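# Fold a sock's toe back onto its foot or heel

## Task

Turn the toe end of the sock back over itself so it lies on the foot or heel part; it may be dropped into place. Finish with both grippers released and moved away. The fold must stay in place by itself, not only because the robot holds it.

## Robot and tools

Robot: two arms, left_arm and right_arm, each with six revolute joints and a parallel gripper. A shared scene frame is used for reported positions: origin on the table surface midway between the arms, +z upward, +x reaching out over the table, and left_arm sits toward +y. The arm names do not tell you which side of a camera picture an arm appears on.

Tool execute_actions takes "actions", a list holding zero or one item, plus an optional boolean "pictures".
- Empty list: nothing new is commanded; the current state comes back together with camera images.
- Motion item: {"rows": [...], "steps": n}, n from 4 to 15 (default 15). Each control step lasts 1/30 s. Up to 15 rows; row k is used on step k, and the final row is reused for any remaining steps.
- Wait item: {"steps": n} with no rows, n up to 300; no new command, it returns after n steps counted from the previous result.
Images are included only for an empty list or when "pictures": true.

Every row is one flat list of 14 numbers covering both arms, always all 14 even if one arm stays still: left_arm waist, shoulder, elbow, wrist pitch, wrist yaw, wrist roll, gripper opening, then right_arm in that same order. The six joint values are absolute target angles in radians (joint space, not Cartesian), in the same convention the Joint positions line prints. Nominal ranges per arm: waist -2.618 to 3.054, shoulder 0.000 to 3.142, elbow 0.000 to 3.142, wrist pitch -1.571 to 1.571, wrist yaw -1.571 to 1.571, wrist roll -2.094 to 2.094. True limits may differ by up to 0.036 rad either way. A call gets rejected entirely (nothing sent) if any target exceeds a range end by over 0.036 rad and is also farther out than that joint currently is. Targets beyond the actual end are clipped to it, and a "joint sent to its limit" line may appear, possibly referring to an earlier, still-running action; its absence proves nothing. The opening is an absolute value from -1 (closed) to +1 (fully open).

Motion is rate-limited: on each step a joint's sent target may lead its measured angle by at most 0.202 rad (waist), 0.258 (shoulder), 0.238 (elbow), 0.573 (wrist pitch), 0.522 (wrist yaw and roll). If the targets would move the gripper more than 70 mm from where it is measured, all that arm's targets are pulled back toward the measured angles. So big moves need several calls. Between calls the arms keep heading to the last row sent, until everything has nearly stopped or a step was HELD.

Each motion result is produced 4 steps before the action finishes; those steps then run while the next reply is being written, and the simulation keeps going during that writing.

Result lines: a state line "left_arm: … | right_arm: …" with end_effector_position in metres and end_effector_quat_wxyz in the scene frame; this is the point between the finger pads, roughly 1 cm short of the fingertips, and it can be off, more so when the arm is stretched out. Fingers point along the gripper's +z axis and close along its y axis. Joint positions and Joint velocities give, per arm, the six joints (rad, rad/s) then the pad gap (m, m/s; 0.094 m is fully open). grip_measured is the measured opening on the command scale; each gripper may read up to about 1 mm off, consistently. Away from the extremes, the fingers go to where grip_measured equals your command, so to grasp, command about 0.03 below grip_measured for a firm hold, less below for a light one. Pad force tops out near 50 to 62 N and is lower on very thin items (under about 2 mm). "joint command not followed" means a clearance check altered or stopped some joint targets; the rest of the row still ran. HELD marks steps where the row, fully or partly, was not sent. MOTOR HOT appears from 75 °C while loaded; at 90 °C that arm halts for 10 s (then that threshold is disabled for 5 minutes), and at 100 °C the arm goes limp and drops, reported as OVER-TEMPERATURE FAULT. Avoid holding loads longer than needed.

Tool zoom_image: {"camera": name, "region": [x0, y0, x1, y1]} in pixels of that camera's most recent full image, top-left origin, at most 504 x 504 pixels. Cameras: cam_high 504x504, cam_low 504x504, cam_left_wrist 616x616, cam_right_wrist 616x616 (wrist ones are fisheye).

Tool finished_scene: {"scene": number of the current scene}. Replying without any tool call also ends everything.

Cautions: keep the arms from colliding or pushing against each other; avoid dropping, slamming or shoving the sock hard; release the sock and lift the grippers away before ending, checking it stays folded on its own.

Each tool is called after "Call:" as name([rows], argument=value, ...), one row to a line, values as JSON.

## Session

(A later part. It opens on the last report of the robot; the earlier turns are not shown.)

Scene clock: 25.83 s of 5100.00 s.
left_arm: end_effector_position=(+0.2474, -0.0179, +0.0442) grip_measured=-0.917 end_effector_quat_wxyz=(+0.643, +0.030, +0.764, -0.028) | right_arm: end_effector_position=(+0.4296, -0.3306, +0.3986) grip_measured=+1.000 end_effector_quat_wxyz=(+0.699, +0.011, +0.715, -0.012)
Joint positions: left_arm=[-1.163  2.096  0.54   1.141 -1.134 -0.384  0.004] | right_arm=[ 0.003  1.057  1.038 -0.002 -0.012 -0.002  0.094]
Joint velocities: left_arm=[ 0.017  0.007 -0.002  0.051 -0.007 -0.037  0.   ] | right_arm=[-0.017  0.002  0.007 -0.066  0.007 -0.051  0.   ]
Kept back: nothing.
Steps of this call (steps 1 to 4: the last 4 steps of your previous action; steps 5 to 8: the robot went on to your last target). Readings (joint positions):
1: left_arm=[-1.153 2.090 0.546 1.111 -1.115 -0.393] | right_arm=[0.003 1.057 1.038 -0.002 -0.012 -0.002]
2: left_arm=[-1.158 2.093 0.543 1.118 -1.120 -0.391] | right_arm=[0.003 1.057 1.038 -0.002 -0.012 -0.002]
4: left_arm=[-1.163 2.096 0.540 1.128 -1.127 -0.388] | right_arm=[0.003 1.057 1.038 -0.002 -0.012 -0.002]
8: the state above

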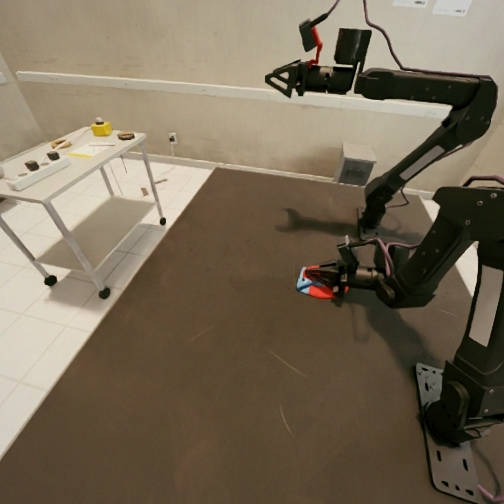

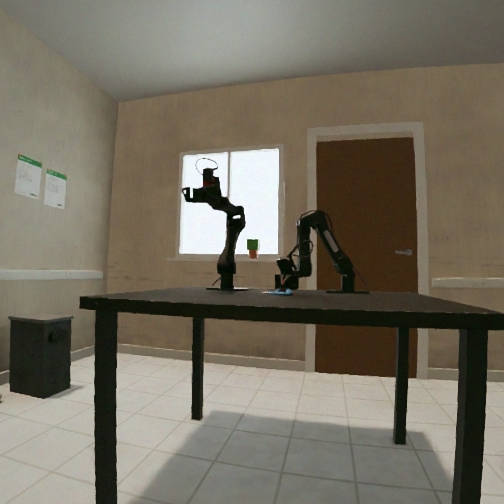

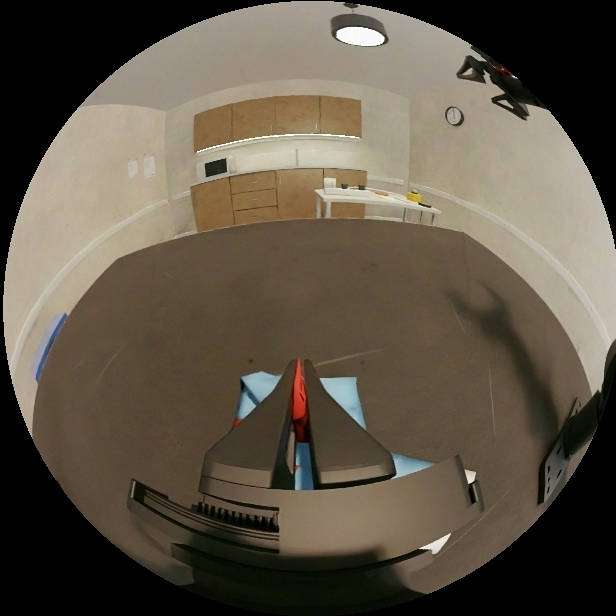

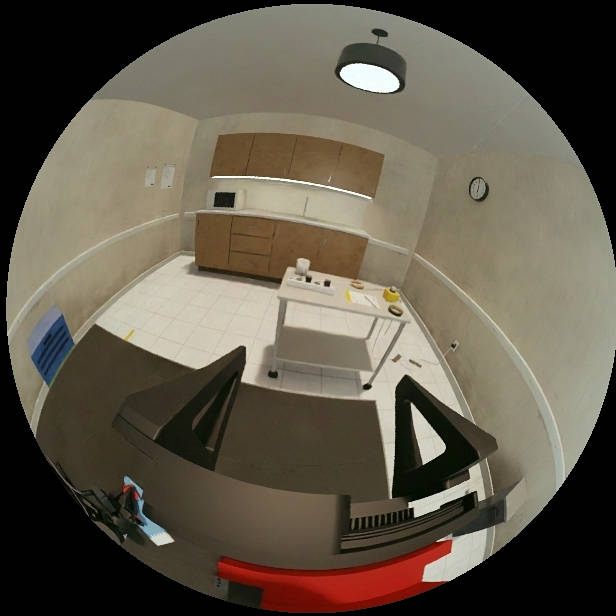

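Call:
execute_actions([
  {"rows":[[-1.171,2.108,0.525,1.158,-1.158,-0.378,-0.85,0.003,1.057,1.038,0.002,-0.012,-0.002,1],[-1.171,2.108,0.525,1.158,-1.158,-0.378,-0.75,0.003,1.057,1.038,0.002,-0.012,-0.002,1],[-1.171,2.108,0.525,1.158,-1.158,-0.378,-0.62,0.003,1.057,1.038,0.002,-0.012,-0.002,1],[-1.171,2.108,0.525,1.158,-1.158,-0.378,-0.48,0.003,1.057,1.038,0.002,-0.012,-0.002,1],[-1.171,2.108,0.525,1.158,-1.158,-0.378,-0.33,0.003,1.057,1.038,0.002,-0.012,-0.002,1],[-1.171,2.108,0.525,1.158,-1.158,-0.378,-0.18,0.003,1.057,1.038,0.002,-0.012,-0.002,1],[-1.171,2.108,0.525,1.158,-1.158,-0.378,-0.03,0.003,1.057,1.038,0.002,-0.012,-0.002,1],[-1.171,2.108,0.525,1.158,-1.158,-0.378,0.12,0.003,1.057,1.038,0.002,-0.012,-0.002,1],[-1.171,2.108,0.525,1.158,-1.158,-0.378,0.27,0.003,1.057,1.038,0.002,-0.012,-0.002,1],[-1.171,2.108,0.525,1.158,-1.158,-0.378,0.42,0.003,1.057,1.038,0.002,-0.012,-0.002,1],[-1.171,2.108,0.525,1.158,-1.158,-0.378,0.57,0.003,1.057,1.038,0.002,-0.012,-0.002,1],[-1.171,2.108,0.525,1.158,-1.158,-0.378,0.72,0.003,1.057,1.038,0.002,-0.012,-0.002,1],[-1.171,2.108,0.525,1.158,-1.158,-0.378,0.87,0.003,1.057,1.038,0.002,-0.012,-0.002,1],[-1.171,2.108,0.525,1.158,-1.158,-0.378,1,0.003,1.057,1.038,0.002,-0.012,-0.002,1]],"steps":15},
])

Call:
execute_actions([
  {"steps":8},
], pictures=true)

Scene clock: 26.57 s of 5100.00 s.
left_arm: end_effector_position=(+0.2476, -0.0175, +0.0455) grip_measured=+0.481 end_effector_quat_wxyz=(+0.645, +0.027, +0.763, -0.028) | right_arm: end_effector_position=(+0.4296, -0.3306, +0.3986) grip_measured=+1.000 end_effector_quat_wxyz=(+0.699, +0.011, +0.715, -0.012)
Joint positions: left_arm=[-1.163  2.096  0.54   1.149 -1.139 -0.382  0.07 ] | right_arm=[ 0.003  1.057  1.038 -0.002 -0.012 -0.002  0.094]
Joint velocities: left_arm=[ 0.002  0.012  0.017  0.022 -0.007  0.007  0.178] | right_arm=[-0.002 -0.002 -0.012 -0.022 -0.007  0.022  0.   ]
Steps of this call (steps 1 to 11: the robot went on to your last target; steps 12 to 22: the first 11 steps of this action). Readings (joint positions):
12: left_arm=[-1.163 2.096 0.540 1.149 -1.139 -0.382] | right_arm=[0.003 1.057 1.038 -0.002 -0.012 -0.002]
13: left_arm=[-1.163 2.096 0.540 1.149 -1.139 -0.382] | right_arm=[0.003 1.057 1.038 -0.002 -0.012 -0.002]
15: left_arm=[-1.163 2.096 0.540 1.149 -1.139 -0.382] | right_arm=[0.003 1.057 1.038 -0.002 -0.012 -0.002]
19: left_arm=[-1.163 2.096 0.540 1.149 -1.139 -0.382] | right_arm=[0.003 1.057 1.038 -0.002 -0.012 -0.002]
22: the state above

Scene clock: 26.83 s of 5100.00 s.
left_arm: end_effector_position=(+0.2476, -0.0175, +0.0455) grip_measured=+1.000 end_effector_quat_wxyz=(+0.645, +0.027, +0.763, -0.028) | right_arm: end_effector_position=(+0.4296, -0.3306, +0.3986) grip_measured=+1.000 end_effector_quat_wxyz=(+0.699, +0.011, +0.715, -0.012)
Joint positions: left_arm=[-1.163  2.096  0.54   1.149 -1.139 -0.382  0.094] | right_arm=[ 0.003  1.057  1.038 -0.002 -0.012 -0.002  0.094]
Joint velocities: left_arm=[ 0.002  0.012 -0.007  0.007 -0.037  0.007  0.   ] | right_arm=[ 0.002 -0.012  0.002  0.051 -0.022 -0.022  0.   ]
Kept back: nothing.
Steps of this call (steps 1 to 4: the last 4 steps of your previous action; steps 5 to 8: the robot went on to your last target). Readings (joint positions):
1: left_arm=[-1.163 2.096 0.540 1.149 -1.139 -0.382] | right_arm=[0.003 1.057 1.038 -0.002 -0.012 -0.002]
2: left_arm=[-1.163 2.096 0.540 1.149 -1.139 -0.382] | right_arm=[0.003 1.057 1.038 -0.002 -0.012 -0.002]
4: left_arm=[-1.163 2.096 0.540 1.149 -1.139 -0.382] | right_arm=[0.003 1.057 1.038 -0.002 -0.012 -0.002]
8: the state above

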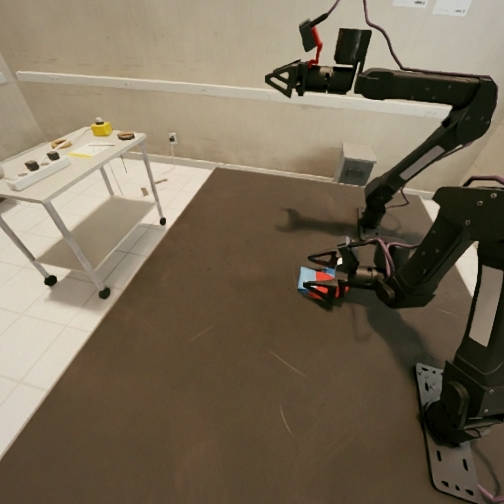

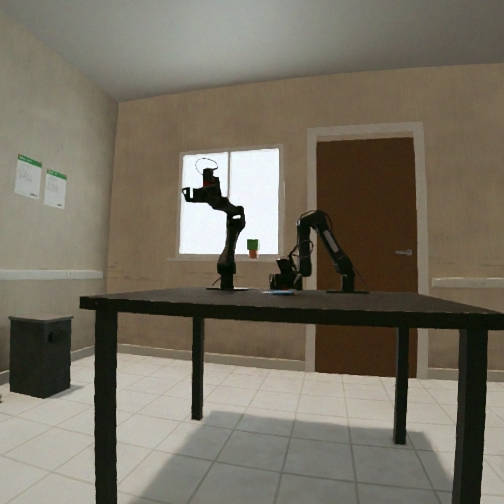

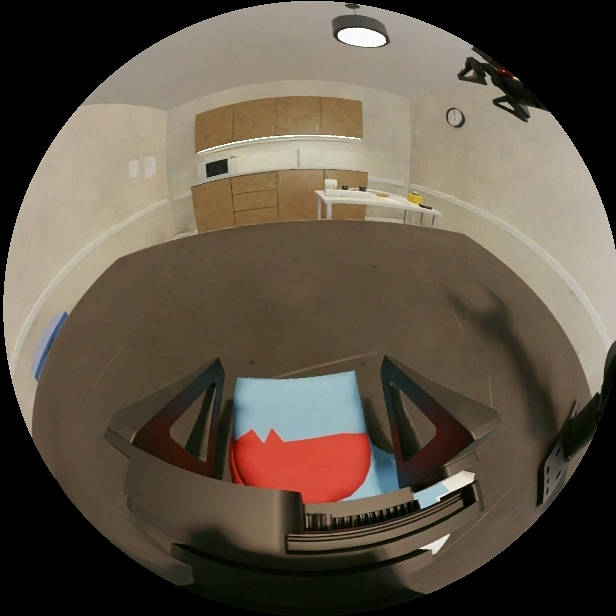

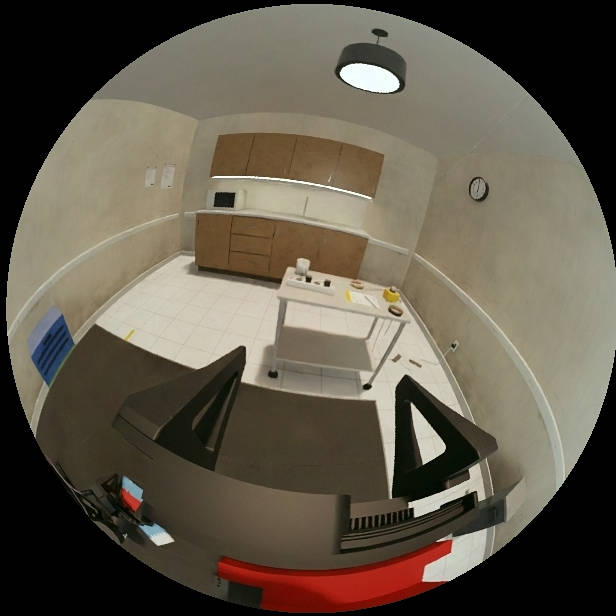

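Folded flat. Lift and move clear.

Call:
execute_actions([
  {"rows":[[-1.165,2.07,0.53,1.15,-1.14,-0.38,1,0.003,1.057,1.038,0.002,-0.012,-0.002,1],[-1.165,2.045,0.535,1.15,-1.14,-0.38,1,0.003,1.057,1.038,0.002,-0.012,-0.002,1],[-1.165,2.015,0.54,1.15,-1.14,-0.38,1,0.003,1.057,1.038,0.002,-0.012,-0.002,1],[-1.165,1.98,0.54,1.14,-1.14,-0.38,1,0.003,1.057,1.038,0.002,-0.012,-0.002,1],[-1.16,1.945,0.54,1.13,-1.14,-0.38,1,0.003,1.057,1.038,0.002,-0.012,-0.002,1],[-1.15,1.91,0.54,1.11,-1.14,-0.38,1,0.003,1.057,1.038,0.002,-0.012,-0.002,1],[-1.135,1.875,0.54,1.09,-1.14,-0.38,1,0.003,1.057,1.038,0.002,-0.012,-0.002,1],[-1.115,1.84,0.54,1.07,-1.14,-0.38,1,0.003,1.057,1.038,0.002,-0.012,-0.002,1],[-1.09,1.805,0.54,1.05,-1.14,-0.38,1,0.003,1.057,1.038,0.002,-0.012,-0.002,1],[-1.06,1.77,0.54,1.03,-1.14,-0.38,1,0.003,1.057,1.038,0.002,-0.012,-0.002,1],[-1.025,1.735,0.54,1.01,-1.14,-0.38,1,0.003,1.057,1.038,0.002,-0.012,-0.002,1],[-0.99,1.7,0.54,0.99,-1.14,-0.38,1,0.003,1.057,1.038,0.002,-0.012,-0.002,1],[-0.95,1.665,0.54,0.97,-1.14,-0.38,1,0.003,1.057,1.038,0.002,-0.012,-0.002,1],[-0.91,1.63,0.54,0.95,-1.14,-0.38,1,0.003,1.057,1.038,0.002,-0.012,-0.002,1],[-0.87,1.6,0.54,0.93,-1.14,-0.38,1,0.003,1.057,1.038,0.002,-0.012,-0.002,1]],"steps":15},
])

Call:
execute_actions([
  {"rows":[[-0.83,1.57,0.54,0.91,-1.14,-0.38,1,0.003,1.057,1.038,0.002,-0.012,-0.002,1],[-0.79,1.545,0.54,0.9,-1.14,-0.38,1,0.003,1.057,1.038,0.002,-0.012,-0.002,1],[-0.75,1.52,0.54,0.9,-1.14,-0.38,1,0.003,1.057,1.038,0.002,-0.012,-0.002,1],[-0.71,1.5,0.54,0.9,-1.14,-0.38,1,0.003,1.057,1.038,0.002,-0.012,-0.002,1],[-0.67,1.485,0.54,0.9,-1.14,-0.38,1,0.003,1.057,1.038,0.002,-0.012,-0.002,1],[-0.63,1.47,0.54,0.9,-1.14,-0.38,1,0.003,1.057,1.038,0.002,-0.012,-0.002,1],[-0.59,1.46,0.54,0.9,-1.14,-0.38,1,0.003,1.057,1.038,0.002,-0.012,-0.002,1],[-0.55,1.45,0.54,0.9,-1.14,-0.38,1,0.003,1.057,1.038,0.002,-0.012,-0.002,1],[-0.52,1.45,0.54,0.9,-1.14,-0.38,1,0.003,1.057,1.038,0.002,-0.012,-0.002,1],[-0.5,1.45,0.54,0.9,-1.14,-0.38,1,0.003,1.057,1.038,0.002,-0.012,-0.002,1]],"steps":15},
], pictures=true)

Scene clock: 27.80 s of 5100.00 s.
left_arm: end_effector_position=(+0.2676, -0.0060, +0.1298) grip_measured=+1.000 end_effector_quat_wxyz=(+0.673, -0.060, +0.732, -0.085) | right_arm: end_effector_position=(+0.4296, -0.3306, +0.3986) grip_measured=+1.000 end_effector_quat_wxyz=(+0.699, +0.011, +0.715, -0.012)
Joint positions: left_arm=[-1.098  1.817  0.54   1.086 -1.134 -0.382  0.094] | right_arm=[ 0.003  1.057  1.038 -0.002 -0.012 -0.002  0.094]
Joint velocities: left_arm=[ 0.803 -1.096  0.007 -0.403  0.037  0.007  0.   ] | right_arm=[ 0.017 -0.007  0.007 -0.066 -0.007 -0.022  0.   ]
Steps of this call (steps 1 to 15: the robot went on to your last target; steps 16 to 18: nothing new was sent; steps 19 to 29: the first 11 steps of this action). Readings (joint positions):
19: left_arm=[-1.163 2.096 0.540 1.149 -1.139 -0.382] | right_arm=[0.003 1.057 1.038 -0.002 -0.012 -0.002]
20: left_arm=[-1.163 2.094 0.540 1.148 -1.139 -0.382] | right_arm=[0.003 1.057 1.038 -0.002 -0.012 -0.002]
22: left_arm=[-1.163 2.069 0.540 1.140 -1.139 -0.382] | right_arm=[0.003 1.057 1.038 -0.002 -0.012 -0.002]
26: left_arm=[-1.154 1.934 0.540 1.115 -1.137 -0.382] | right_arm=[0.003 1.057 1.038 -0.002 -0.012 -0.002]
29: the state above

Scene clock: 28.30 s of 5100.00 s.
left_arm: end_effector_position=(+0.3497, +0.2047, +0.2209) grip_measured=+1.000 end_effector_quat_wxyz=(+0.706, -0.311, +0.635, +0.050) | right_arm: end_effector_position=(+0.4296, -0.3306, +0.3986) grip_measured=+1.000 end_effector_quat_wxyz=(+0.699, +0.011, +0.715, -0.012)
Joint positions: left_arm=[-0.523  1.472  0.54   0.934 -1.137 -0.382  0.094] | right_arm=[ 0.003  1.057  1.038 -0.002 -0.012 -0.002  0.094]
Joint velocities: left_arm=[ 0.662 -0.056 -0.002 -0.066 -0.154 -0.022  0.   ] | right_arm=[-0.027  0.002 -0.002  0.007  0.066 -0.022  0.   ]
Steps of this call (steps 1 to 4: the last 4 steps of your previous action; steps 5 to 15: the first 11 steps of this action). Readings (joint positions):
5: left_arm=[-0.906 1.647 0.540 1.006 -1.133 -0.382] | right_arm=[0.003 1.057 1.038 -0.002 -0.012 -0.002]
6: left_arm=[-0.864 1.616 0.540 0.989 -1.133 -0.382] | right_arm=[0.003 1.057 1.038 -0.002 -0.012 -0.002]
8: left_arm=[-0.782 1.562 0.540 0.964 -1.134 -0.382] | right_arm=[0.003 1.057 1.038 -0.002 -0.012 -0.002]
12: left_arm=[-0.623 1.490 0.540 0.941 -1.134 -0.382] | right_arm=[0.003 1.057 1.038 -0.002 -0.012 -0.002]
15: the state above

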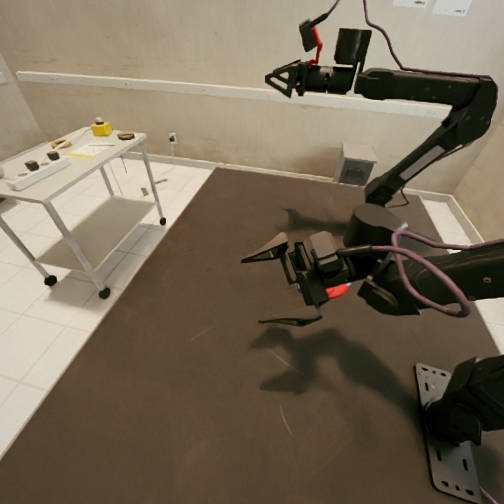

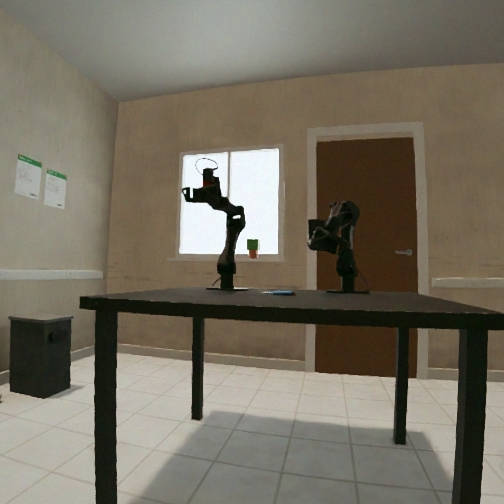

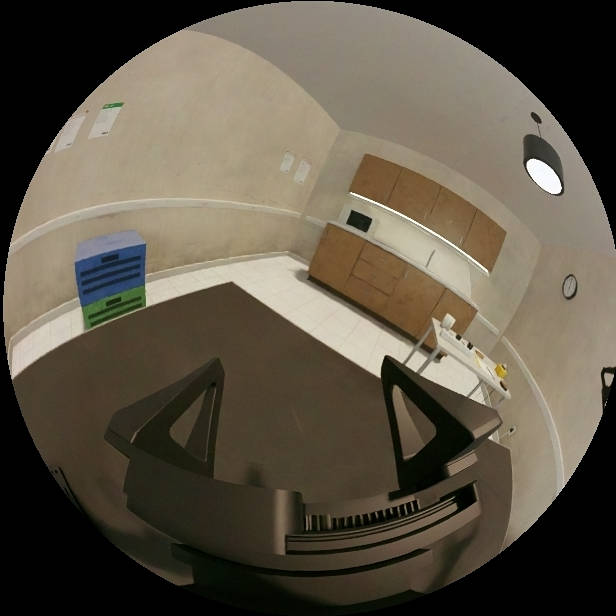

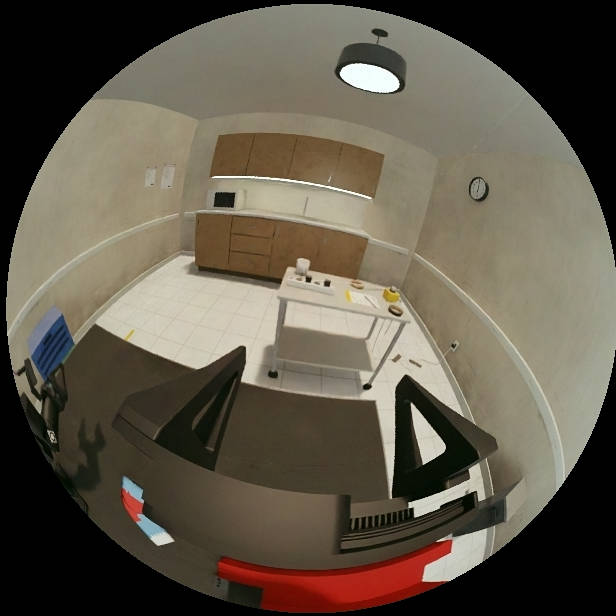

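Call:
finished_scene(scene=2)

The scene is finished: the task was done.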